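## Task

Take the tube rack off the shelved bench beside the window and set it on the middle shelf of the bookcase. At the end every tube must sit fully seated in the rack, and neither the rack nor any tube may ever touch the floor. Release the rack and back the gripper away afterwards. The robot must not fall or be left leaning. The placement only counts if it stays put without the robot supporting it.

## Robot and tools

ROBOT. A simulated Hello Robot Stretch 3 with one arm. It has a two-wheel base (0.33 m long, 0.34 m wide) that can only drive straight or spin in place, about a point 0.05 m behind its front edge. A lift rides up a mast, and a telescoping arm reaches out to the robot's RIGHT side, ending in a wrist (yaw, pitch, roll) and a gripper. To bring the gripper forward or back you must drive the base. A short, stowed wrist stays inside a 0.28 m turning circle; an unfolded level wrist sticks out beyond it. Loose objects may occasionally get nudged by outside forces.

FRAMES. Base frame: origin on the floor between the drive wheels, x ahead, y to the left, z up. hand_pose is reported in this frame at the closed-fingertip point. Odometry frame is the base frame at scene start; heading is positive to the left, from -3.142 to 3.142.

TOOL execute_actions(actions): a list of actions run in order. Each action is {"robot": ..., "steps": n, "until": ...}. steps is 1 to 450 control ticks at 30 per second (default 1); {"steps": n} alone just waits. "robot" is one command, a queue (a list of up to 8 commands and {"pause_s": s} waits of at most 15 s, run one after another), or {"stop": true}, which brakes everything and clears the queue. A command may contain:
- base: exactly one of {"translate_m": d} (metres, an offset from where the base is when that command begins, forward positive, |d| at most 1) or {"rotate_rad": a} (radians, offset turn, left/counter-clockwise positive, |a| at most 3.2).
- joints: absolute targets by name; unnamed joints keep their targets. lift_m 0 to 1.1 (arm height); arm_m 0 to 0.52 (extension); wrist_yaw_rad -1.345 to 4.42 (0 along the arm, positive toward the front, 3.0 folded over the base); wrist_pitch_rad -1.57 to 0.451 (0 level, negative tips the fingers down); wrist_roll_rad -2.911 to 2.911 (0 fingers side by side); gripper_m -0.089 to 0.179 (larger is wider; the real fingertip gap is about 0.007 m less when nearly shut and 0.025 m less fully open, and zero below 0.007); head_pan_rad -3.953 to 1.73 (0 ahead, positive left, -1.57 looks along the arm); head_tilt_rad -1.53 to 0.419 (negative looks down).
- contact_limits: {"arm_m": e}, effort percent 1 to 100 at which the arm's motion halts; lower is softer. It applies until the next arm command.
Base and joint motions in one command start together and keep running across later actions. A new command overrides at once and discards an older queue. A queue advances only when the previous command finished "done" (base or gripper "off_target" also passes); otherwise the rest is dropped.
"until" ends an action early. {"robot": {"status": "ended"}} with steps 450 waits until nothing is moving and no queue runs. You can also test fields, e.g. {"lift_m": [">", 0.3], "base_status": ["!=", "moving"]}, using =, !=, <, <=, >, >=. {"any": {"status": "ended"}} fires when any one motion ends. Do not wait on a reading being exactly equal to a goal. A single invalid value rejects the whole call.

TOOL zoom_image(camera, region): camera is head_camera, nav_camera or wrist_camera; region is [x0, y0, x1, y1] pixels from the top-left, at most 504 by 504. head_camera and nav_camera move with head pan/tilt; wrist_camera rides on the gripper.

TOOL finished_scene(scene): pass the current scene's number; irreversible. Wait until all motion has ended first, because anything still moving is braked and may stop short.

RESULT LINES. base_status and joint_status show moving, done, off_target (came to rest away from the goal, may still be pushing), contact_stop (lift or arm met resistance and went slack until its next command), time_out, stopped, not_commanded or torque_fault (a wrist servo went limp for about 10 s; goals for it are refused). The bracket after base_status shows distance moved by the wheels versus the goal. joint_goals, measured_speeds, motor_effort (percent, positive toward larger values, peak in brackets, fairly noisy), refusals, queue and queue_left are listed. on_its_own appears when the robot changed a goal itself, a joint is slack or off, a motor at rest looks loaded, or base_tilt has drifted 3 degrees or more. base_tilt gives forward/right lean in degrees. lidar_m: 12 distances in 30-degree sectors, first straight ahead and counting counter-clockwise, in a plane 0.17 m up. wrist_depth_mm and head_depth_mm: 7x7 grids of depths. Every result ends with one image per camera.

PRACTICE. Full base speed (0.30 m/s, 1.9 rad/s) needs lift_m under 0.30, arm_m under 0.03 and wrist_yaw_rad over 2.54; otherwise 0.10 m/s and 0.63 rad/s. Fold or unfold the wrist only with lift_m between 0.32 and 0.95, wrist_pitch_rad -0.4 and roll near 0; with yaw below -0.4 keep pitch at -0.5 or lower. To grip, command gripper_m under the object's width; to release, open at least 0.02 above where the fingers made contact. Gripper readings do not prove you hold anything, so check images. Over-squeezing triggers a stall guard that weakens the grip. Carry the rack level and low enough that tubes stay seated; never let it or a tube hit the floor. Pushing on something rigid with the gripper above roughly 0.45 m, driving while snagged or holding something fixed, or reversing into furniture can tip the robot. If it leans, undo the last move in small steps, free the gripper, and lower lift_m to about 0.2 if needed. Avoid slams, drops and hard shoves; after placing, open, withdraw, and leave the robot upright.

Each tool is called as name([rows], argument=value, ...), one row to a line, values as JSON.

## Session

execute_actions(actions=[])

Scene clock: 0.00 s.
robot.base_odometry: x=+0.000 y=+0.000 heading=+0.000 (m, m, rad; robot's odometry frame)
robot.turned_by_wheels: +0.000 (rad since the last result)
robot.turned_by_imu: +0.000 (rad since the last result)
robot.base_tilt: forward=+1.0 right=+1.1 (deg)
robot.lidar_m: 2.00 2.32 1.56 1.55 1.70 1.82 1.44 2.04 1.46 1.55 2.02 1.90
robot.head_depth_mm: 1676 2366 2395 2408 2353 2425 2008 / 1617 2452 2461 2495 2336 2476 2003 / 1701 2512 2535 2564 2306 2558 2001 / 1632 2612 2629 2637 2278 2659 1986 / 1707 2684 2714 2731 2732 2730 1985 / 1793 2768 2840 2840 2824 2816 1965 / 1893 2877 2923 2974 2982 2830 1949
robot.base_status: not_commanded
robot.joint_positions: lift_m=+0.586 arm_m=-0.002 wrist_yaw_rad=+3.016 wrist_pitch_rad=-0.499 wrist_roll_rad=+0.003 gripper_m=+0.037 head_pan_rad=+0.017 head_tilt_rad=-0.003
robot.joint_goals: lift_m=+0.586 arm_m=-0.002 wrist_yaw_rad=+3.016 wrist_pitch_rad=-0.499 wrist_roll_rad=+0.003 gripper_m=+0.037 head_pan_rad=+0.017 head_tilt_rad=-0.003
robot.joint_status: lift_m=not_commanded arm_m=not_commanded wrist_yaw_rad=not_commanded wrist_pitch_rad=not_commanded wrist_roll_rad=not_commanded gripper_m=not_commanded head_pan_rad=not_commanded head_tilt_rad=not_commanded
robot.measured_speeds: translate_m=+0.000 rotate_rad=+0.000 lift_m=+0.000 arm_m=+0.000 wrist_yaw_rad=+0.000 wrist_pitch_rad=+0.000 wrist_roll_rad=+0.000 head_pan_rad=+0.000 head_tilt_rad=+0.000
robot: refusals=0 queue=idle queue_left=0
robot.motor_effort: left_wheel=-1 right_wheel=-1 lift_m=+30 arm_m=-1 wrist_yaw_rad=+0 wrist_pitch_rad=+4 wrist_roll_rad=+1 gripper_m=+1 head_pan_rad=+0 head_tilt_rad=+2 (%)
robot.hand_pose: x=+0.0055 y=+0.0690 z=+0.5805 quat_wxyz=(+0.218, +0.696, +0.131, +0.672) (m; robot's base frame)
robot.wrist_depth_mm: - - - - - - - / - - - - - - - / - - - - - - - / - - - - - - - / 967 975 962 963 - 949 947 / 838 839 - 822 - 812 813 / 737 723 - 718 693 722 713
pictures: head_camera (sideways: a quarter turn clockwise sets it upright), nav_camera (sideways: a quarter turn counterclockwise sets it upright), wrist_camera
camera_calibration (this result's frames):
head_camera: T_world_to_cam=[[-0.0395197, -0.00429173, -0.99921, 1.32326], [-0.043325, 0.999058, -0.00257753, 0.00956733], [0.998279, 0.0431889, -0.0396684, 0.00431052], [0, 0, 0, 1]] pos_world=[0.0484064, -0.00406539, 1.32241]
nav_camera: T_world_to_cam=[[-0.0512604, -0.0136335, 0.998592, -1.25332], [0.0315812, -0.999429, -0.0120237, 0.0660169], [0.998186, 0.0309204, 0.0516617, -0.116337], [0, 0, 0, 1]] pos_world=[0.0497948, 0.0524892, 1.25836]
wrist_camera: T_world_to_cam=[[0.99526, -0.0962659, -0.0137803, 0.0143926], [-0.068253, -0.590536, -0.80412, 0.550518], [0.0692716, 0.801249, -0.594307, 0.452536], [0, 0, 0, 1]] pos_world=[-0.00809772, -0.0361078, 0.711826]
Images, in order (width x height): head_camera 896x504, nav_camera 672x504, wrist_camera 644x364.

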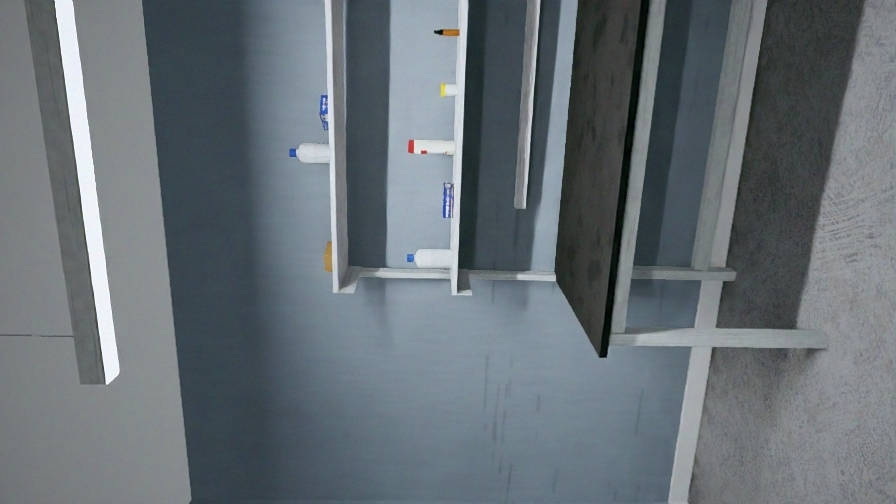

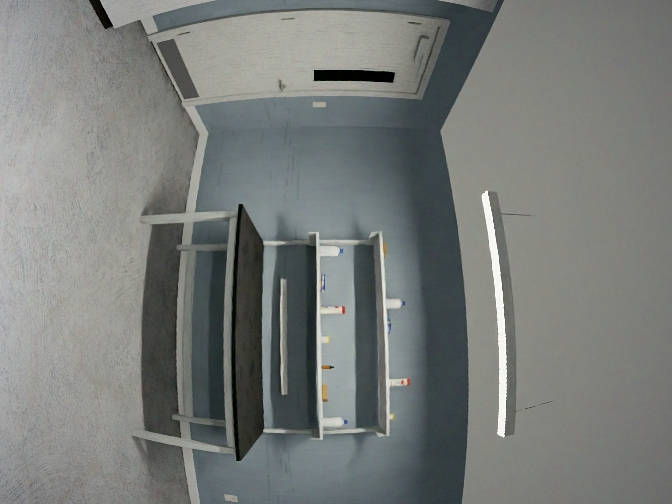

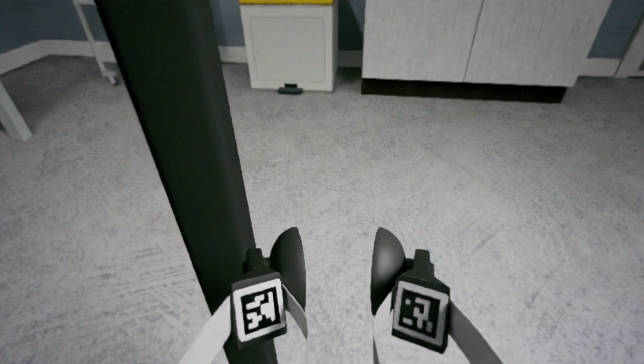

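execute_actions([
  {"robot":{"joints":{"head_pan_rad":-3.0,"head_tilt_rad":-0.3,"lift_m":0.27}},"steps":450,"until":{"robot":{"head_pan_rad_status":["!=","moving"]}}},
])

Scene clock: 3.67 s.
robot.base_odometry: x=+0.000 y=+0.000 heading=+0.000 (m, m, rad; robot's odometry frame)
robot.turned_by_wheels: +0.000 (rad since the last result)
robot.turned_by_imu: +0.000 (rad since the last result)
robot.base_tilt: forward=+1.1 right=+1.2 (deg)
robot.lidar_m: 2.00 2.33 1.55 1.56 1.69 1.82 1.44 2.05 1.46 1.55 2.01 1.91
robot.head_depth_mm: 1767 1864 1960 1705 2167 1819 1422 / 1837 1944 2045 1699 2269 1813 1431 / 1936 2033 2167 2202 2259 1746 1423 / 2003 2126 2294 2448 2490 1817 1424 / 2108 2250 2409 2589 2480 1803 1426 / 2216 2370 2523 2712 2504 1796 1422 / 2201 2259 2391 2490 2422 1795 1422
robot.base_status: not_commanded
robot.joint_positions: lift_m=+0.400 arm_m=-0.002 wrist_yaw_rad=+3.016 wrist_pitch_rad=-0.500 wrist_roll_rad=+0.003 gripper_m=+0.037 head_pan_rad=-2.993 head_tilt_rad=-0.296
robot.joint_goals: lift_m=+0.270 arm_m=-0.002 wrist_yaw_rad=+3.016 wrist_pitch_rad=-0.500 wrist_roll_rad=+0.003 gripper_m=+0.037 head_pan_rad=-3.000 head_tilt_rad=-0.300
robot.joint_status: lift_m=moving arm_m=not_commanded wrist_yaw_rad=not_commanded wrist_pitch_rad=not_commanded wrist_roll_rad=not_commanded gripper_m=not_commanded head_pan_rad=done head_tilt_rad=done
robot.measured_speeds: translate_m=+0.000 rotate_rad=+0.000 lift_m=-0.110 arm_m=+0.000 wrist_yaw_rad=+0.000 wrist_pitch_rad=+0.000 wrist_roll_rad=+0.000 head_pan_rad=+0.000 head_tilt_rad=+0.000
robot: refusals=0 queue=running queue_left=0
robot.motor_effort: left_wheel=-1(1) right_wheel=+0(1) lift_m=+15(30) arm_m=-1(1) wrist_yaw_rad=+0(0) wrist_pitch_rad=+4(4) wrist_roll_rad=+1(0) gripper_m=+2(1) head_pan_rad=-3(36) head_tilt_rad=-3(30) (%)
robot.hand_pose: x=+0.0055 y=+0.0690 z=+0.3945 quat_wxyz=(+0.218, +0.696, +0.131, +0.672) (m; robot's base frame)
robot.wrist_depth_mm: - - - - - - - / - - - - - - - / - - - - - - - / 862 851 861 854 851 836 839 / 726 719 703 702 729 706 690 / 616 619 - 608 - 604 605 / 545 544 - 549 511 538 533
pictures: head_camera (sideways: a quarter turn clockwise sets it upright), nav_camera (sideways: a quarter turn counterclockwise sets it upright), wrist_camera
camera_calibration (this result's frames):
head_camera: T_world_to_cam=[[0.322162, 0.0519656, -0.945257, 1.25044], [0.174141, -0.984707, 0.00521635, -0.00190549], [-0.93053, -0.166289, -0.326285, 0.389149], [0, 0, 0, 1]] pos_world=[-0.0403996, -0.00214545, 1.30898]
nav_camera: T_world_to_cam=[[-0.238191, -0.0227888, 0.970951, -1.21582], [-0.158875, 0.987172, -0.0158052, 0.0720964], [-0.958136, -0.158025, -0.238756, 0.273652], [0, 0, 0, 1]] pos_world=[-0.0159461, -0.0556348, 1.24698]
wrist_camera: T_world_to_cam=[[0.99526, -0.0962716, -0.0137922, 0.0118372], [-0.0682947, -0.590868, -0.803873, 0.4009], [0.0692407, 0.801004, -0.594642, 0.342235], [0, 0, 0, 1]] pos_world=[-0.00809838, -0.0361129, 0.525942]
Images, in order (width x height): head_camera 896x504, nav_camera 672x504, wrist_camera 644x364.

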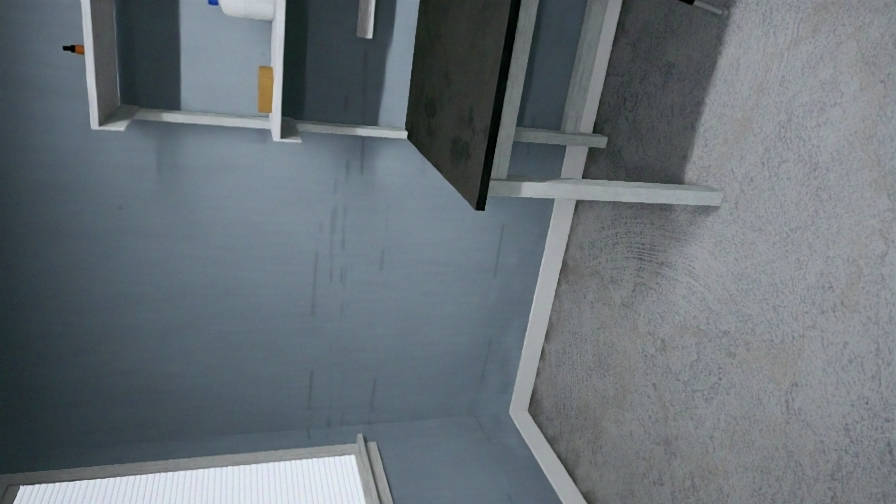

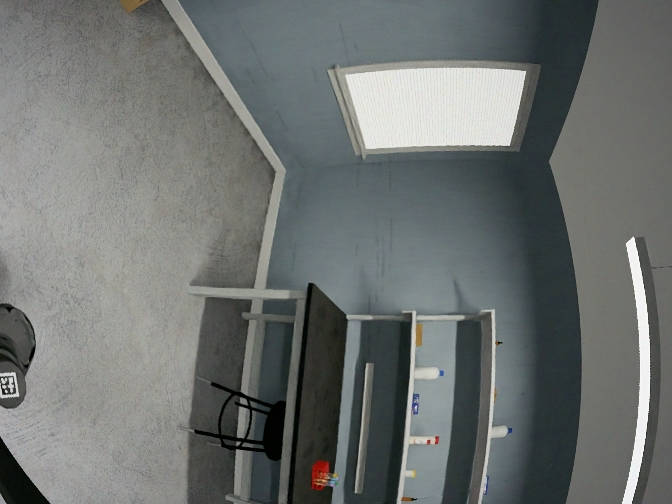

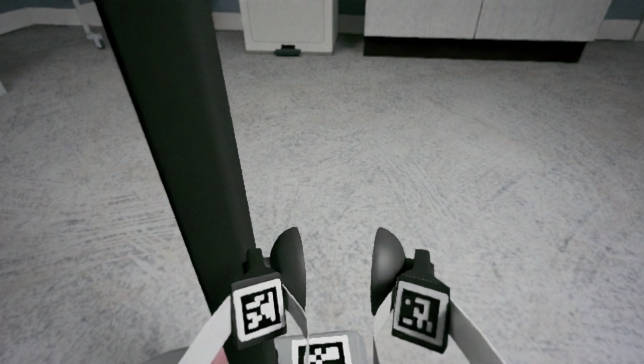

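execute_actions([
  {"robot":{"joints":{"head_pan_rad":-3.6,"head_tilt_rad":-0.4}},"steps":450,"until":{"robot":{"status":"ended"}}},
])

Scene clock: 6.07 s.
robot.base_odometry: x=+0.000 y=+0.000 heading=+0.000 (m, m, rad; robot's odometry frame)
robot.turned_by_wheels: +0.000 (rad since the last result)
robot.turned_by_imu: +0.000 (rad since the last result)
robot.base_tilt: forward=+1.1 right=+1.2 (deg)
robot.lidar_m: 2.00 2.32 1.55 1.55 1.69 1.82 1.44 2.05 1.46 1.55 2.02 1.90
robot.head_depth_mm: 1896 2099 2290 1715 2063 1642 1327 / 1921 2071 2171 2389 2155 1647 1315 / 1882 2031 2133 2353 2145 1642 1316 / 1828 1996 2090 1708 2044 1627 1320 / 1806 1959 2055 1609 2050 1636 1317 / 1762 1870 2015 1599 2137 1614 1316 / 1741 1847 1981 1597 2128 1621 1306
robot.base_status: not_commanded
robot.joint_positions: lift_m=+0.271 arm_m=-0.002 wrist_yaw_rad=+3.016 wrist_pitch_rad=-0.500 wrist_roll_rad=+0.003 gripper_m=+0.037 head_pan_rad=-3.593 head_tilt_rad=-0.395
robot.joint_goals: lift_m=+0.270 arm_m=-0.002 wrist_yaw_rad=+3.016 wrist_pitch_rad=-0.500 wrist_roll_rad=+0.003 gripper_m=+0.037 head_pan_rad=-3.600 head_tilt_rad=-0.400
robot.joint_status: lift_m=done arm_m=not_commanded wrist_yaw_rad=not_commanded wrist_pitch_rad=not_commanded wrist_roll_rad=not_commanded gripper_m=not_commanded head_pan_rad=done head_tilt_rad=done
robot.measured_speeds: translate_m=+0.000 rotate_rad=+0.000 lift_m=+0.000 arm_m=+0.000 wrist_yaw_rad=+0.000 wrist_pitch_rad=+0.000 wrist_roll_rad=+0.000 head_pan_rad=+0.000 head_tilt_rad=+0.000
robot: refusals=0 queue=done queue_left=0
robot.motor_effort: left_wheel=+0(1) right_wheel=+0(0) lift_m=+16(15) arm_m=+0(0) wrist_yaw_rad=+0(0) wrist_pitch_rad=+5(5) wrist_roll_rad=+0(1) gripper_m=+1(0) head_pan_rad=-3(32) head_tilt_rad=-3(16) (%)
robot.hand_pose: x=+0.0055 y=+0.0689 z=+0.2652 quat_wxyz=(+0.218, +0.695, +0.132, +0.672) (m; robot's base frame)
robot.wrist_depth_mm: - - - - - - - / - - - - - - - / 814 816 786 787 783 781 769 / 647 653 658 638 634 630 624 / 541 539 537 545 554 532 532 / 469 - - - - 461 455 / - - - - - 403 403
pictures: head_camera (sideways: a quarter turn clockwise sets it upright), nav_camera (sideways: a quarter turn counterclockwise sets it upright), wrist_camera
camera_calibration (this result's frames):
head_camera: T_world_to_cam=[[0.377441, -0.178837, -0.908601, 1.20227], [-0.412833, -0.910774, 0.00776999, -0.00164866], [-0.828919, 0.372168, -0.417593, 0.507355], [0, 0, 0, 1]] pos_world=[-0.0339093, 0.024687, 1.30426]
nav_camera: T_world_to_cam=[[-0.294315, 0.156792, 0.942759, -1.17865], [0.427694, 0.903768, -0.0167875, 0.0697951], [-0.854667, 0.398272, -0.333052, 0.395747], [0, 0, 0, 1]] pos_world=[-0.0385135, -0.0358906, 1.24416]
wrist_camera: T_world_to_cam=[[0.995258, -0.0962818, -0.0138118, 0.0100618], [-0.0683629, -0.591403, -0.803473, 0.296798], [0.0691915, 0.800607, -0.595181, 0.26557], [0, 0, 0, 1]] pos_world=[-0.00809932, -0.0361213, 0.39667]
Images, in order (width x height): head_camera 896x504, nav_camera 672x504, wrist_camera 644x364.

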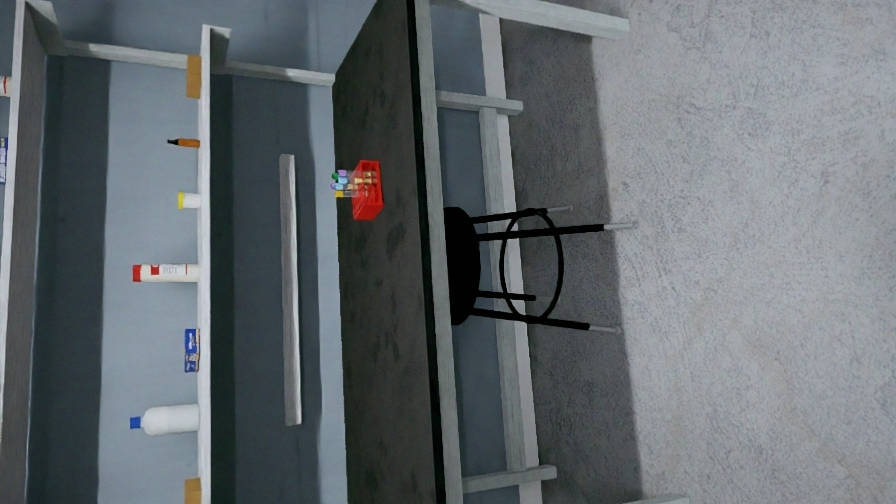

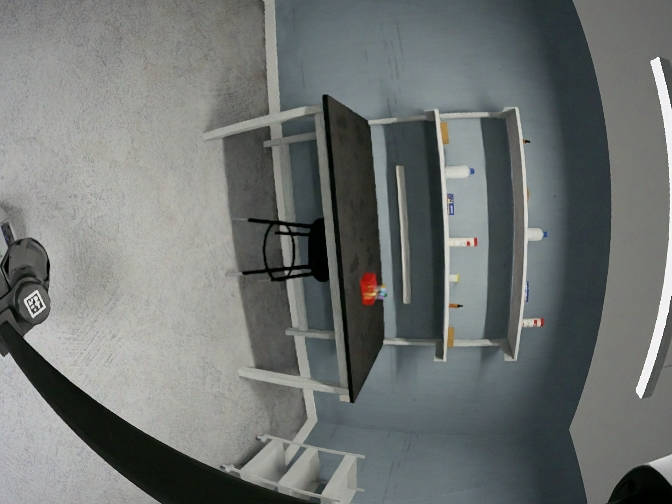

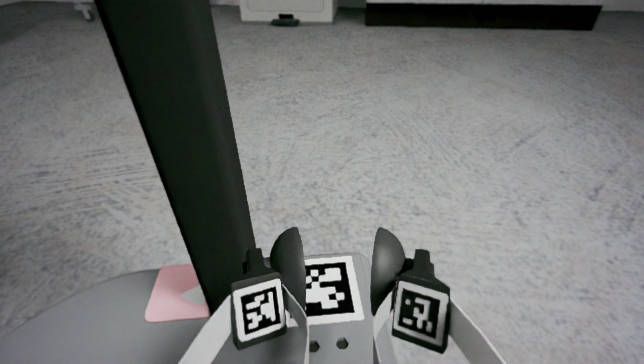

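zoom_image(camera="head_camera", region=[310, 140, 420, 240])

Region (310, 140, 420, 240) of head_camera's 896x504 image, scaled by 4.582, with more detail than that image has; it fills the top 458 rows of this view, and the rest is white.

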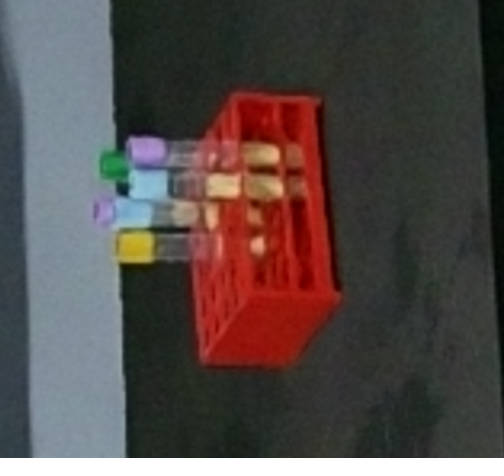

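execute_actions([
  {"robot":[{"base":{"rotate_rad":-0.781},"joints":{"head_pan_rad":-1.57,"head_tilt_rad":-0.65}},{"base":{"translate_m":-0.6}},{"base":{"translate_m":-0.51}},{"base":{"rotate_rad":-0.90},"joints":{"lift_m":0.9,"wrist_pitch_rad":-0.4}}],"steps":450,"until":{"robot":{"lift_m":[">",0.62]}}},
  {"robot":[{"joints":{"wrist_yaw_rad":0.0,"lift_m":0.9}},{"joints":{"wrist_pitch_rad":-1.0,"gripper_m":0.179}}],"steps":450,"until":{"robot":{"status":"ended"}}},
])

Scene clock: 42.43 s.
robot.base_odometry: x=-0.788 y=+0.781 heading=-1.681 (m, m, rad; robot's odometry frame)
robot.turned_by_wheels: -1.681 (rad since the last result)
robot.turned_by_imu: -1.686 (rad since the last result)
robot.base_tilt: forward=+1.1 right=+1.1 (deg)
robot.lidar_m: 2.16 2.42 2.99 2.81 1.33 1.07 0.91 0.59 1.08 0.55 0.79 1.06
robot.head_depth_mm: 913 1059 1145 851 693 - - / 923 1048 1146 847 695 - - / 931 1069 1150 806 674 - - / 998 1084 1146 807 673 1295 1135 / 1012 1110 1148 847 672 1326 1135 / 1025 1140 1149 848 672 1324 1158 / 1039 1138 1149 850 694 1323 1158
robot.base_status: done (rotate_rad -0.8999 of -0.9000)
robot.joint_positions: lift_m=+0.899 arm_m=-0.002 wrist_yaw_rad=+0.003 wrist_pitch_rad=-1.005 wrist_roll_rad=+0.003 gripper_m=+0.179 head_pan_rad=-1.577 head_tilt_rad=-0.643
robot.joint_goals: lift_m=+0.900 arm_m=-0.002 wrist_yaw_rad=+0.000 wrist_pitch_rad=-1.000 wrist_roll_rad=+0.003 gripper_m=+0.179 head_pan_rad=-1.570 head_tilt_rad=-0.650
robot.joint_status: lift_m=done arm_m=not_commanded wrist_yaw_rad=done wrist_pitch_rad=done wrist_roll_rad=not_commanded gripper_m=done head_pan_rad=done head_tilt_rad=done
robot.measured_speeds: translate_m=+0.000 rotate_rad=+0.000 lift_m=+0.000 arm_m=+0.000 wrist_yaw_rad=+0.000 wrist_pitch_rad=+0.000 wrist_roll_rad=+0.000 head_pan_rad=+0.000 head_tilt_rad=+0.000
robot: refusals=0 queue=done queue_left=0
robot.motor_effort: left_wheel=+1(9) right_wheel=-2(10) lift_m=+41(39) arm_m=+0(0) wrist_yaw_rad=-2(4) wrist_pitch_rad=+1(7) wrist_roll_rad=+0(0) gripper_m=+2(82) head_pan_rad=+3(38) head_tilt_rad=-5(30) (%)
robot.hand_pose: x=-0.0213 y=-0.2598 z=+0.8089 quat_wxyz=(+0.619, +0.341, -0.620, -0.341) (m; robot's base frame)
robot.wrist_depth_mm: 290 289 286 285 282 281 279 / - 278 273 265 263 260 257 / - - - - - 263 248 / - - - - - - - / - - - 981 978 969 589 / 940 934 933 932 926 900 - / - 887 871 881 850 859 -
pictures: head_camera (sideways: a quarter turn clockwise sets it upright), nav_camera (sideways: a quarter turn counterclockwise sets it upright), wrist_camera
camera_calibration (this result's frames):
head_camera: T_world_to_cam=[[0.000126023, 0.627884, -0.778307, 1.03467], [0.999761, 0.0169225, 0.0138138, -0.0181304], [0.0218444, -0.778123, -0.627732, 0.775573], [0, 0, 0, 1]] pos_world=[0.00105374, -0.0458524, 1.29239]
nav_camera: T_world_to_cam=[[-0.0160918, -0.554332, 0.83214, -1.03605], [-0.999828, 0.00121764, -0.0185234, 0.0807572], [0.00925486, -0.832295, -0.554256, 0.678317], [0, 0, 0, 1]] pos_world=[0.0577937, -0.00985221, 1.23959]
wrist_camera: T_world_to_cam=[[-0.999436, -0.0211437, -0.0260762, -0.000449804], [-0.00840995, 0.909663, -0.415261, 0.614655], [0.0325007, -0.414808, -0.909328, 0.791781], [0, 0, 0, 1]] pos_world=[-0.0210137, -0.230702, 0.97522]
Images, in order (width x height): head_camera 896x504, nav_camera 672x504, wrist_camera 644x364.

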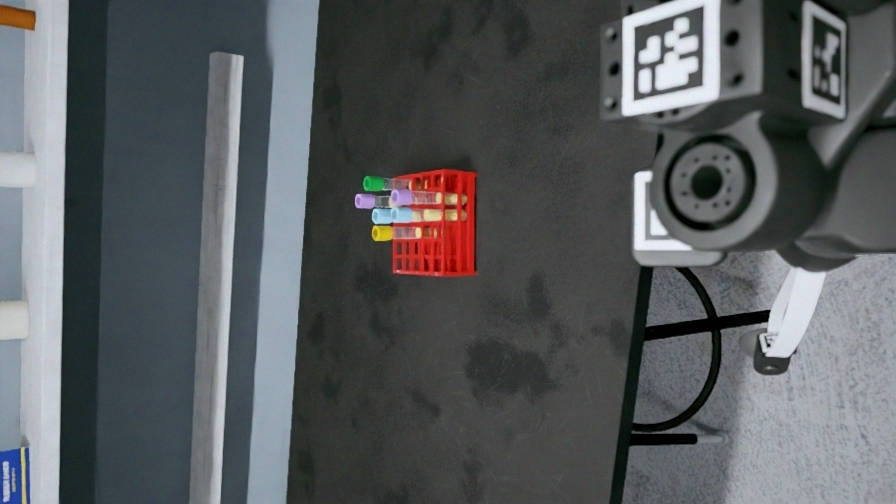

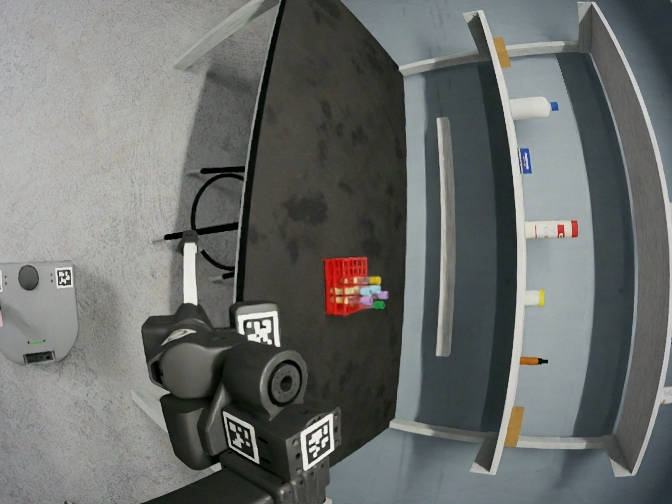

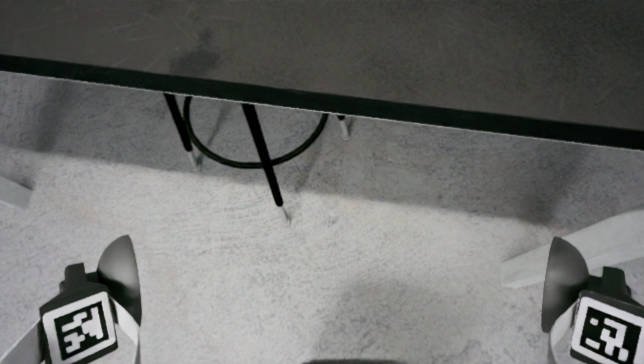

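execute_actions([
  {"robot":{"joints":{"arm_m":0.345,"lift_m":0.886}},"steps":450,"until":{"robot":{"status":"ended"}}},
])

Scene clock: 50.83 s.
robot.base_odometry: x=-0.788 y=+0.781 heading=-1.681 (m, m, rad; robot's odometry frame)
robot.turned_by_wheels: +0.000 (rad since the last result)
robot.turned_by_imu: +0.000 (rad since the last result)
robot.base_tilt: forward=+1.1 right=+1.2 (deg)
robot.lidar_m: 2.16 2.43 2.99 2.81 1.33 1.07 0.91 0.59 1.08 0.55 0.79 1.06
robot.head_depth_mm: 911 1060 1151 - - 1298 1154 / 921 1051 - 818 672 1290 1158 / 930 1067 - 790 673 1325 1156 / 995 1085 1196 789 673 1324 1156 / 1010 1105 1152 847 673 1314 1159 / 1025 1137 1146 848 673 1322 1155 / 1043 1140 1144 847 694 1323 1157
robot.base_status: done (rotate_rad -0.8999 of -0.9000)
robot.joint_positions: lift_m=+0.887 arm_m=+0.345 wrist_yaw_rad=+0.001 wrist_pitch_rad=-1.006 wrist_roll_rad=+0.003 gripper_m=+0.179 head_pan_rad=-1.577 head_tilt_rad=-0.643
robot.joint_goals: lift_m=+0.886 arm_m=+0.345 wrist_yaw_rad=+0.000 wrist_pitch_rad=-1.000 wrist_roll_rad=+0.003 gripper_m=+0.179 head_pan_rad=-1.570 head_tilt_rad=-0.650
robot.joint_status: lift_m=done arm_m=done wrist_yaw_rad=done wrist_pitch_rad=done wrist_roll_rad=not_commanded gripper_m=done head_pan_rad=done head_tilt_rad=done
robot.measured_speeds: translate_m=+0.000 rotate_rad=+0.000 lift_m=+0.000 arm_m=+0.000 wrist_yaw_rad=+0.000 wrist_pitch_rad=+0.000 wrist_roll_rad=+0.000 head_pan_rad=+0.000 head_tilt_rad=+0.000
robot: refusals=0 queue=done queue_left=0
robot.motor_effort: left_wheel=+1(2) right_wheel=-2(2) lift_m=+16(40) arm_m=+2(2) wrist_yaw_rad=+0(2) wrist_pitch_rad=+2(2) wrist_roll_rad=+1(1) gripper_m=+1(1) head_pan_rad=+3(3) head_tilt_rad=-4(4) (%)
robot.hand_pose: x=-0.0215 y=-0.6063 z=+0.7958 quat_wxyz=(+0.619, +0.341, -0.620, -0.341) (m; robot's base frame)
robot.wrist_depth_mm: 272 269 265 196 107 253 259 / 251 250 229 182 113 235 241 / 233 232 190 191 164 197 223 / 218 218 210 197 181 207 210 / 206 204 202 201 200 199 198 / 195 192 191 190 189 187 - / - 181 181 180 178 177 -
pictures: head_camera (sideways: a quarter turn clockwise sets it upright), nav_camera (sideways: a quarter turn counterclockwise sets it upright), wrist_camera
camera_calibration (this result's frames):
head_camera: T_world_to_cam=[[0.000126172, 0.627883, -0.778307, 1.03467], [0.999761, 0.0169223, 0.0138138, -0.0181304], [0.0218442, -0.778123, -0.627731, 0.775573], [0, 0, 0, 1]] pos_world=[0.00105373, -0.0458524, 1.29239]
nav_camera: T_world_to_cam=[[-0.0160919, -0.554332, 0.83214, -1.03605], [-0.999828, 0.00121788, -0.0185234, 0.0807572], [0.00925466, -0.832295, -0.554256, 0.678317], [0, 0, 0, 1]] pos_world=[0.0577937, -0.00985224, 1.23959]
wrist_camera: T_world_to_cam=[[-0.999465, -0.0196908, -0.0260993, -0.0073871], [-0.00711824, 0.910198, -0.414113, 0.923912], [0.0319098, -0.413706, -0.909851, 0.63718], [0, 0, 0, 1]] pos_world=[-0.0211388, -0.577483, 0.96215]
Images, in order (width x height): head_camera 896x504, nav_camera 672x504, wrist_camera 644x364.

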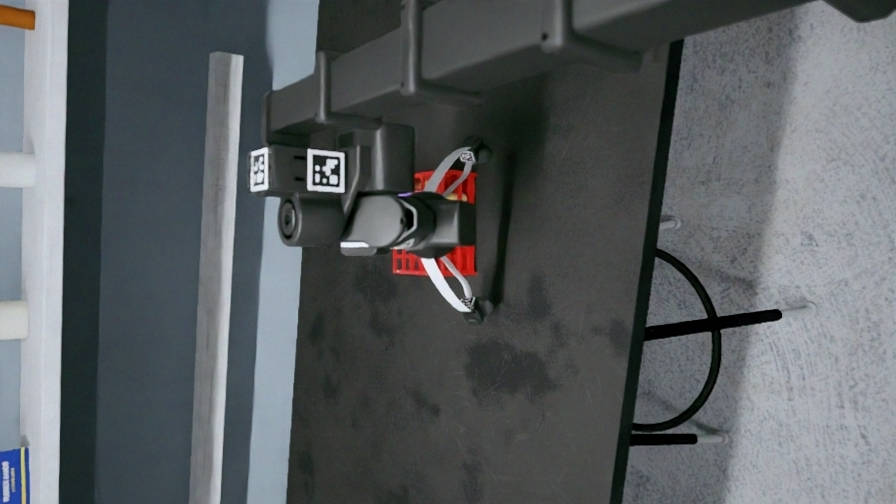

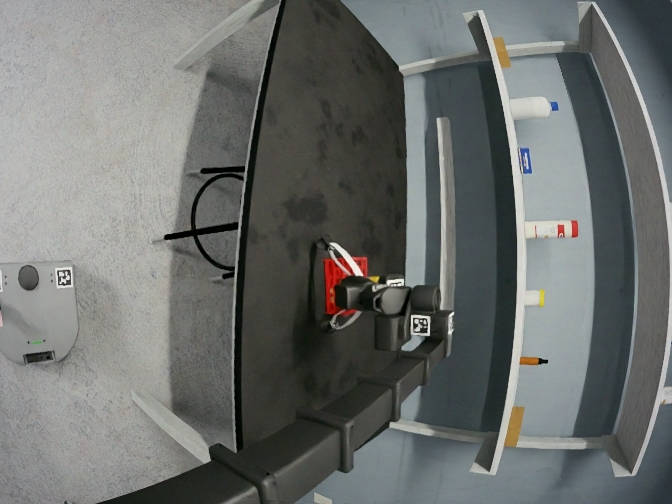

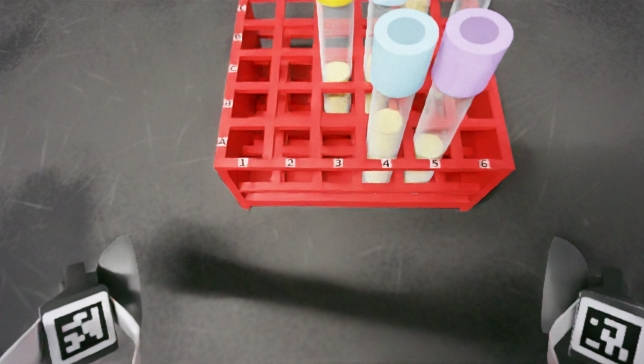

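execute_actions([
  {"robot":[{"base":{"translate_m":-0.01}},{"joints":{"arm_m":0.442,"lift_m":0.885},"contact_limits":{"arm_m":15}}],"steps":450,"until":{"robot":{"status":"ended"}}},
])

Scene clock: 59.70 s.
robot.base_odometry: x=-0.787 y=+0.791 heading=-1.681 (m, m, rad; robot's odometry frame)
robot.turned_by_wheels: +0.000 (rad since the last result)
robot.turned_by_imu: +0.000 (rad since the last result)
robot.base_tilt: forward=+1.1 right=+1.2 (deg)
robot.lidar_m: 2.17 2.44 2.99 2.81 1.32 1.06 0.90 0.58 1.08 0.56 0.80 1.07
robot.head_depth_mm: 910 1058 1144 - - 1291 1155 / 923 1038 - 817 672 1288 1158 / 846 1069 - 798 672 1324 1156 / 996 1078 1144 790 673 1322 1159 / 1010 1101 1148 850 673 1290 1158 / 1023 1143 1145 849 674 1356 1155 / 1037 1141 1149 845 694 1324 1154
robot.base_status: done (translate_m -0.0100 of -0.0100)
robot.joint_positions: lift_m=+0.886 arm_m=+0.442 wrist_yaw_rad=+0.001 wrist_pitch_rad=-1.006 wrist_roll_rad=+0.003 gripper_m=+0.179 head_pan_rad=-1.577 head_tilt_rad=-0.643
robot.joint_goals: lift_m=+0.885 arm_m=+0.442 wrist_yaw_rad=+0.000 wrist_pitch_rad=-1.000 wrist_roll_rad=+0.003 gripper_m=+0.179 head_pan_rad=-1.570 head_tilt_rad=-0.650
robot.joint_status: lift_m=done arm_m=done wrist_yaw_rad=done wrist_pitch_rad=done wrist_roll_rad=not_commanded gripper_m=done head_pan_rad=done head_tilt_rad=done
robot.measured_speeds: translate_m=+0.000 rotate_rad=+0.000 lift_m=+0.000 arm_m=+0.000 wrist_yaw_rad=+0.000 wrist_pitch_rad=+0.000 wrist_roll_rad=+0.000 head_pan_rad=+0.000 head_tilt_rad=+0.000
robot: refusals=0 queue=done queue_left=0
robot.motor_effort: left_wheel=+1(4) right_wheel=-2(8) lift_m=+15(14) arm_m=+3(3) wrist_yaw_rad=-1(1) wrist_pitch_rad=+2(2) wrist_roll_rad=+1(1) gripper_m=+0(1) head_pan_rad=+3(3) head_tilt_rad=-5(6) (%)
robot.contact_limits: arm_m 15 (drawing in: default 19, maximum 32; extending or still: default 26, maximum 42)
robot.hand_pose: x=-0.0215 y=-0.7033 z=+0.7948 quat_wxyz=(+0.619, +0.341, -0.620, -0.342) (m; robot's base frame)
robot.wrist_depth_mm: 270 268 265 265 262 260 258 / 249 247 246 244 103 238 239 / 232 230 228 229 219 92 219 / 217 215 155 84 146 150 208 / 203 203 148 86 140 193 197 / 193 189 159 138 147 153 - / - 135 152 166 127 141 -
pictures: head_camera (sideways: a quarter turn clockwise sets it upright), nav_camera (sideways: a quarter turn counterclockwise sets it upright), wrist_camera
camera_calibration (this result's frames):
head_camera: T_world_to_cam=[[0.000125947, 0.627883, -0.778307, 1.03467], [0.999761, 0.0169226, 0.0138138, -0.0181304], [0.0218445, -0.778123, -0.627731, 0.775573], [0, 0, 0, 1]] pos_world=[0.00105374, -0.0458524, 1.29239]
nav_camera: T_world_to_cam=[[-0.0160917, -0.554332, 0.83214, -1.03605], [-0.999828, 0.00121752, -0.0185234, 0.0807572], [0.00925496, -0.832295, -0.554256, 0.678317], [0, 0, 0, 1]] pos_world=[0.0577937, -0.00985222, 1.23959]
wrist_camera: T_world_to_cam=[[-0.999465, -0.0196854, -0.0261012, -0.00931785], [-0.00711581, 0.91024, -0.414019, 1.01173], [0.0319085, -0.413612, -0.909894, 0.59625], [0, 0, 0, 1]] pos_world=[-0.0211391, -0.674481, 0.961155]
Images, in order (width x height): head_camera 896x504, nav_camera 672x504, wrist_camera 644x364.

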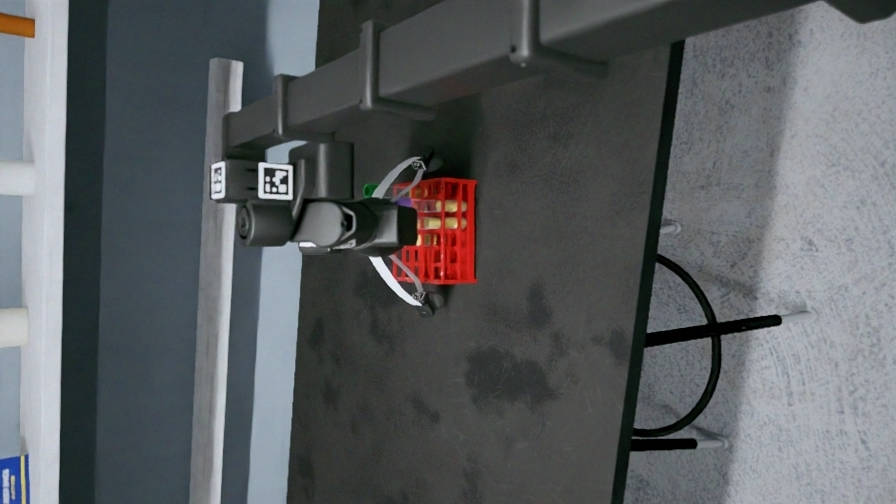

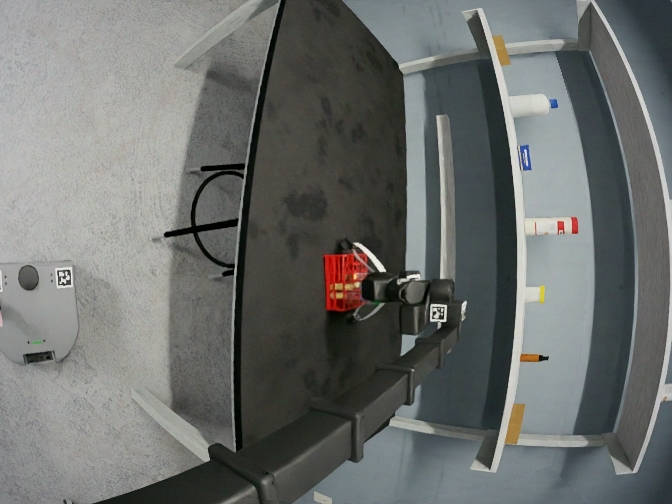

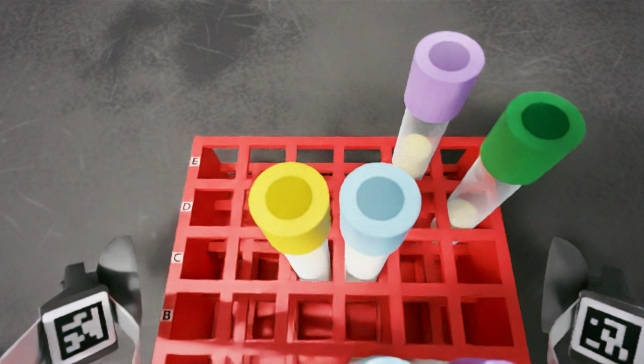

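execute_actions([
  {"robot":[{"joints":{"gripper_m":0.088}},{"pause_s":0.5},{"joints":{"lift_m":0.915}}],"steps":450,"until":{"robot":{"status":"ended"}}},
  {"steps":15},
])

zoom_image(camera="head_camera", region=[320, 130, 500, 330])

Scene clock: 66.50 s.
robot.base_odometry: x=-0.787 y=+0.791 heading=-1.681 (m, m, rad; robot's odometry frame)
robot.turned_by_wheels: +0.000 (rad since the last result)
robot.turned_by_imu: +0.000 (rad since the last result)
robot.base_tilt: forward=+1.0 right=+1.2 (deg)
robot.lidar_m: 2.17 2.43 2.99 2.81 1.32 1.06 0.90 0.58 1.08 0.56 0.80 1.06
robot.head_depth_mm: 906 1057 1152 - 635 1294 1159 / 922 1047 1088 817 672 1295 1156 / 845 1067 1040 800 673 1321 1151 / 992 1085 1172 790 673 1325 1159 / 1009 1100 1145 848 671 1299 1159 / 1022 1141 1146 849 674 1355 1154 / 1038 1133 1149 849 694 1319 1157
robot.base_status: done (translate_m -0.0100 of -0.0100)
robot.joint_positions: lift_m=+0.914 arm_m=+0.442 wrist_yaw_rad=+0.001 wrist_pitch_rad=-1.017 wrist_roll_rad=+0.003 gripper_m=+0.092 head_pan_rad=-1.577 head_tilt_rad=-0.643
robot.joint_goals: lift_m=+0.915 arm_m=+0.442 wrist_yaw_rad=+0.000 wrist_pitch_rad=-1.000 wrist_roll_rad=+0.003 gripper_m=+0.091 head_pan_rad=-1.570 head_tilt_rad=-0.650
robot.joint_status: lift_m=done arm_m=done wrist_yaw_rad=done wrist_pitch_rad=done wrist_roll_rad=not_commanded gripper_m=done head_pan_rad=done head_tilt_rad=done
robot.measured_speeds: translate_m=+0.000 rotate_rad=+0.000 lift_m=+0.000 arm_m=+0.000 wrist_yaw_rad=+0.000 wrist_pitch_rad=+0.000 wrist_roll_rad=+0.000 head_pan_rad=+0.000 head_tilt_rad=+0.000
robot: refusals=0 queue=done queue_left=0
robot.motor_effort: left_wheel=+1(1) right_wheel=-2(3) lift_m=+43(43) arm_m=+3(3) wrist_yaw_rad=-1(1) wrist_pitch_rad=+5(5) wrist_roll_rad=+0(1) gripper_m=-19(93) head_pan_rad=+3(3) head_tilt_rad=-5(6) (%)
robot.contact_limits: arm_m 15 (drawing in: default 19, maximum 32; extending or still: default 26, maximum 42)
robot.hand_pose: x=-0.0215 y=-0.7009 z=+0.8225 quat_wxyz=(+0.617, +0.344, -0.618, -0.345) (m; robot's base frame)
robot.wrist_depth_mm: 303 301 298 297 293 293 290 / 282 280 277 276 103 267 270 / 262 261 260 256 156 92 247 / 247 245 151 83 145 147 237 / 232 230 147 79 135 153 224 / 218 135 147 132 153 141 212 / 209 131 130 128 147 141 -
pictures: head_camera (sideways: a quarter turn clockwise sets it upright), nav_camera (sideways: a quarter turn counterclockwise sets it upright), wrist_camera
camera_calibration (this result's frames):
head_camera: T_world_to_cam=[[0.000126172, 0.627883, -0.778307, 1.03467], [0.999761, 0.0169223, 0.0138138, -0.0181304], [0.0218442, -0.778123, -0.627731, 0.775573], [0, 0, 0, 1]] pos_world=[0.00105373, -0.0458524, 1.29239]
nav_camera: T_world_to_cam=[[-0.0160919, -0.554332, 0.83214, -1.03605], [-0.999828, 0.00121788, -0.0185234, 0.0807572], [0.00925466, -0.832295, -0.554256, 0.678317], [0, 0, 0, 1]] pos_world=[0.0577937, -0.00985223, 1.23959]
wrist_camera: T_world_to_cam=[[-0.999466, -0.0194042, -0.0262958, -0.00819455], [-0.00711864, 0.914588, -0.404324, 1.01603], [0.0318954, -0.403921, -0.914238, 0.632779], [0, 0, 0, 1]] pos_world=[-0.0211402, -0.673817, 0.9891]
Images, in order (width x height): head_camera 896x504, nav_camera 672x504, wrist_camera 644x364.

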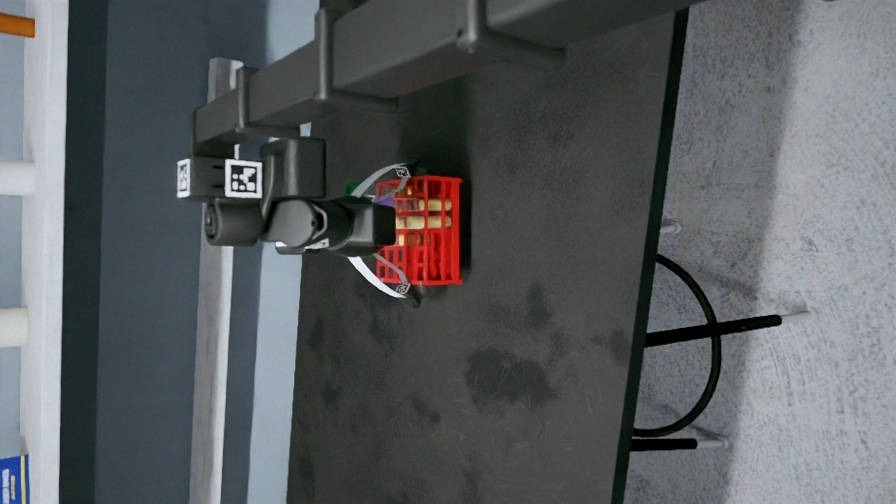

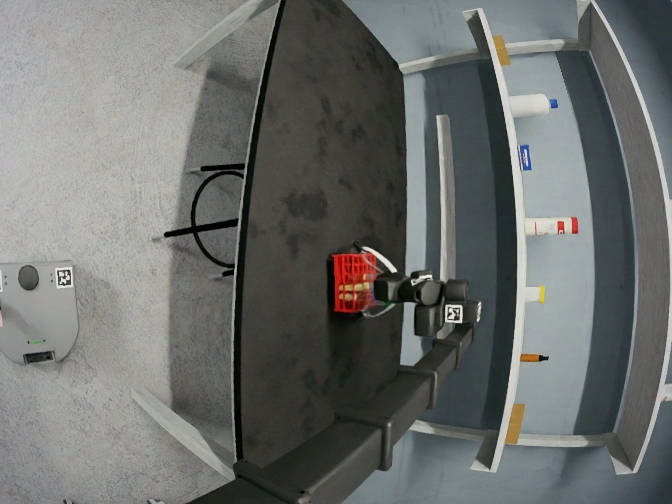

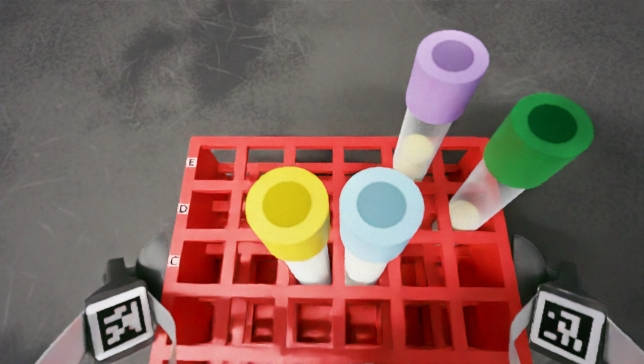

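Region (320, 130, 500, 330) of head_camera's 896x504 image, scaled by 2.520, with more detail than that image has; it fills the left 454 columns of this view, and the rest is white.

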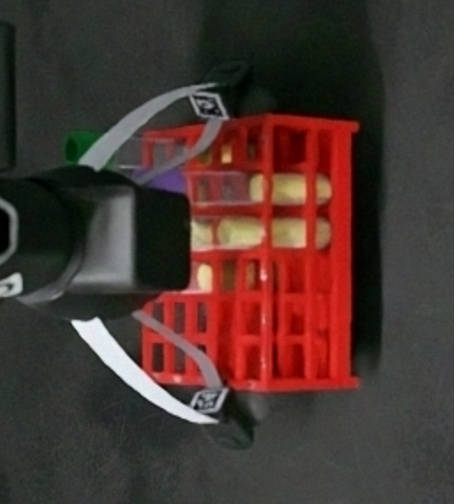

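execute_actions([
  {"robot":{"joints":{"arm_m":0.04,"head_pan_rad":0.2,"head_tilt_rad":-0.35}},"steps":450,"until":{"robot":{"status":"ended"}}},
])

Scene clock: 72.40 s.
robot.base_odometry: x=-0.787 y=+0.791 heading=-1.681 (m, m, rad; robot's odometry frame)
robot.turned_by_wheels: +0.000 (rad since the last result)
robot.turned_by_imu: +0.000 (rad since the last result)
robot.base_tilt: forward=+1.1 right=+1.2 (deg)
robot.lidar_m: 2.16 2.44 2.99 2.81 1.33 1.06 0.90 0.58 1.08 0.56 0.80 1.06
robot.head_depth_mm: 1867 1986 2135 2299 2284 1698 1360 / 1950 2075 2223 2390 2269 1699 1354 / 2004 2150 2321 2487 2273 1711 1355 / 2082 2213 2323 2508 2259 1702 1353 / 2154 2311 2468 2636 2264 1691 1352 / 2252 2396 2559 2714 2262 1696 1345 / 2336 2519 2711 2935 2256 1701 1351
robot.base_status: done (translate_m -0.0100 of -0.0100)
robot.joint_positions: lift_m=+0.914 arm_m=+0.040 wrist_yaw_rad=+0.001 wrist_pitch_rad=-1.018 wrist_roll_rad=+0.003 gripper_m=+0.092 head_pan_rad=+0.193 head_tilt_rad=-0.359
robot.joint_goals: lift_m=+0.915 arm_m=+0.040 wrist_yaw_rad=+0.000 wrist_pitch_rad=-1.000 wrist_roll_rad=+0.003 gripper_m=+0.091 head_pan_rad=+0.200 head_tilt_rad=-0.350
robot.joint_status: lift_m=done arm_m=done wrist_yaw_rad=done wrist_pitch_rad=done wrist_roll_rad=not_commanded gripper_m=done head_pan_rad=done head_tilt_rad=done
robot.measured_speeds: translate_m=+0.000 rotate_rad=+0.000 lift_m=+0.000 arm_m=+0.000 wrist_yaw_rad=+0.000 wrist_pitch_rad=+0.000 wrist_roll_rad=+0.000 head_pan_rad=+0.000 head_tilt_rad=+0.000
robot: refusals=0 queue=done queue_left=0
robot.motor_effort: left_wheel=+1(1) right_wheel=-2(2) lift_m=+43(42) arm_m=-3(4) wrist_yaw_rad=-1(1) wrist_pitch_rad=+5(5) wrist_roll_rad=+1(1) gripper_m=-19(19) head_pan_rad=+3(40) head_tilt_rad=+7(33) (%)
robot.hand_pose: x=-0.0215 y=-0.2994 z=+0.8224 quat_wxyz=(+0.617, +0.344, -0.618, -0.345) (m; robot's base frame)
robot.wrist_depth_mm: 306 305 304 298 296 294 293 / 283 282 280 278 102 270 272 / - 275 265 260 156 98 248 / - - 151 83 145 145 241 / - - 144 78 136 153 964 / 954 135 147 132 153 141 676 / 893 130 131 128 147 141 -
pictures: head_camera (sideways: a quarter turn clockwise sets it upright), nav_camera (sideways: a quarter turn counterclockwise sets it upright), wrist_camera
camera_calibration (this result's frames):
head_camera: T_world_to_cam=[[-0.37743, -0.0774162, -0.922797, 1.22539], [-0.216995, 0.976149, 0.00686042, -0.00165944], [0.900255, 0.202832, -0.385226, 0.454687], [0, 0, 0, 1]] pos_world=[0.0528055, 0.00426017, 1.30596]
nav_camera: T_world_to_cam=[[0.296587, 0.0449109, 0.953949, -1.19687], [0.201228, -0.979406, -0.016453, 0.0707418], [0.933565, 0.196841, -0.299516, 0.341194], [0, 0, 0, 1]] pos_world=[0.0222126, 0.0558765, 1.24511]
wrist_camera: T_world_to_cam=[[-0.999466, -0.0193839, -0.0263094, -0.000388864], [-0.00711868, 0.914893, -0.403633, 0.648303], [0.0318943, -0.403231, -0.914542, 0.795336], [0, 0, 0, 1]] pos_world=[-0.0211403, -0.272432, 0.989035]
Images, in order (width x height): head_camera 896x504, nav_camera 672x504, wrist_camera 644x364.

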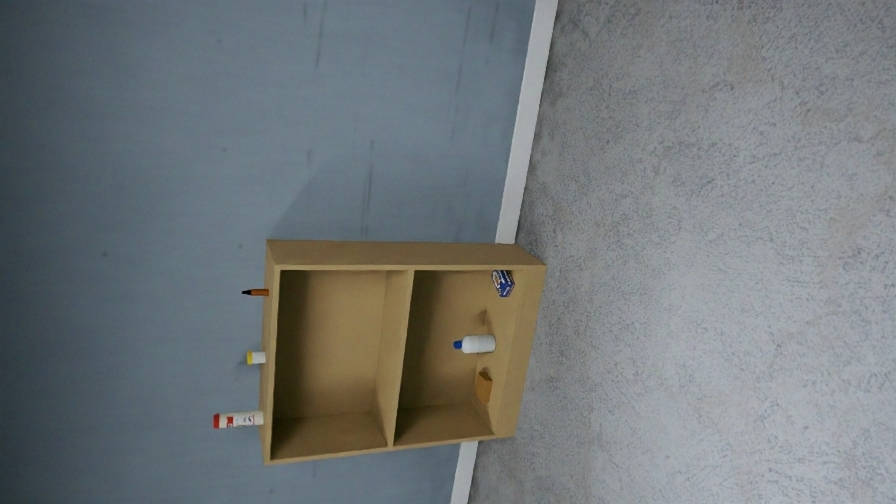

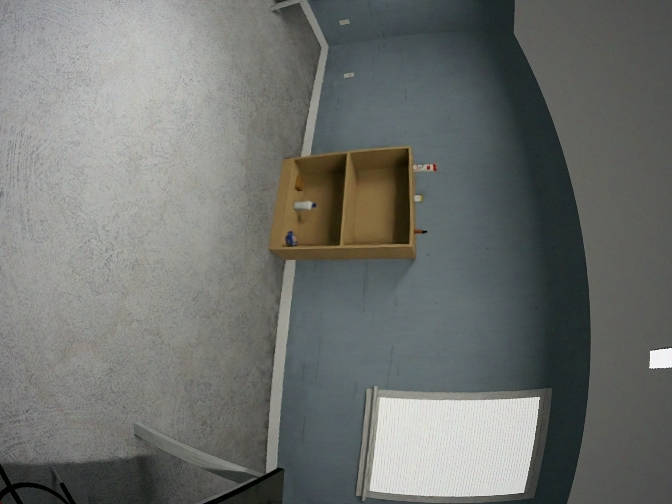

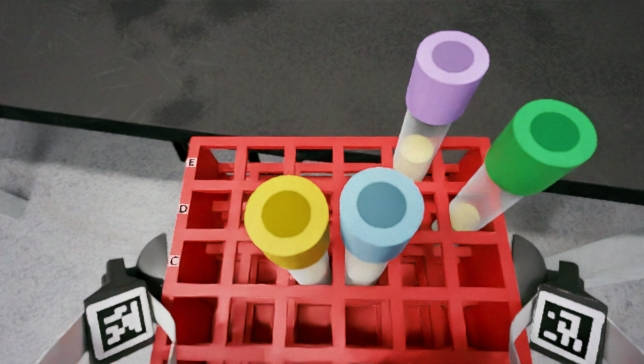

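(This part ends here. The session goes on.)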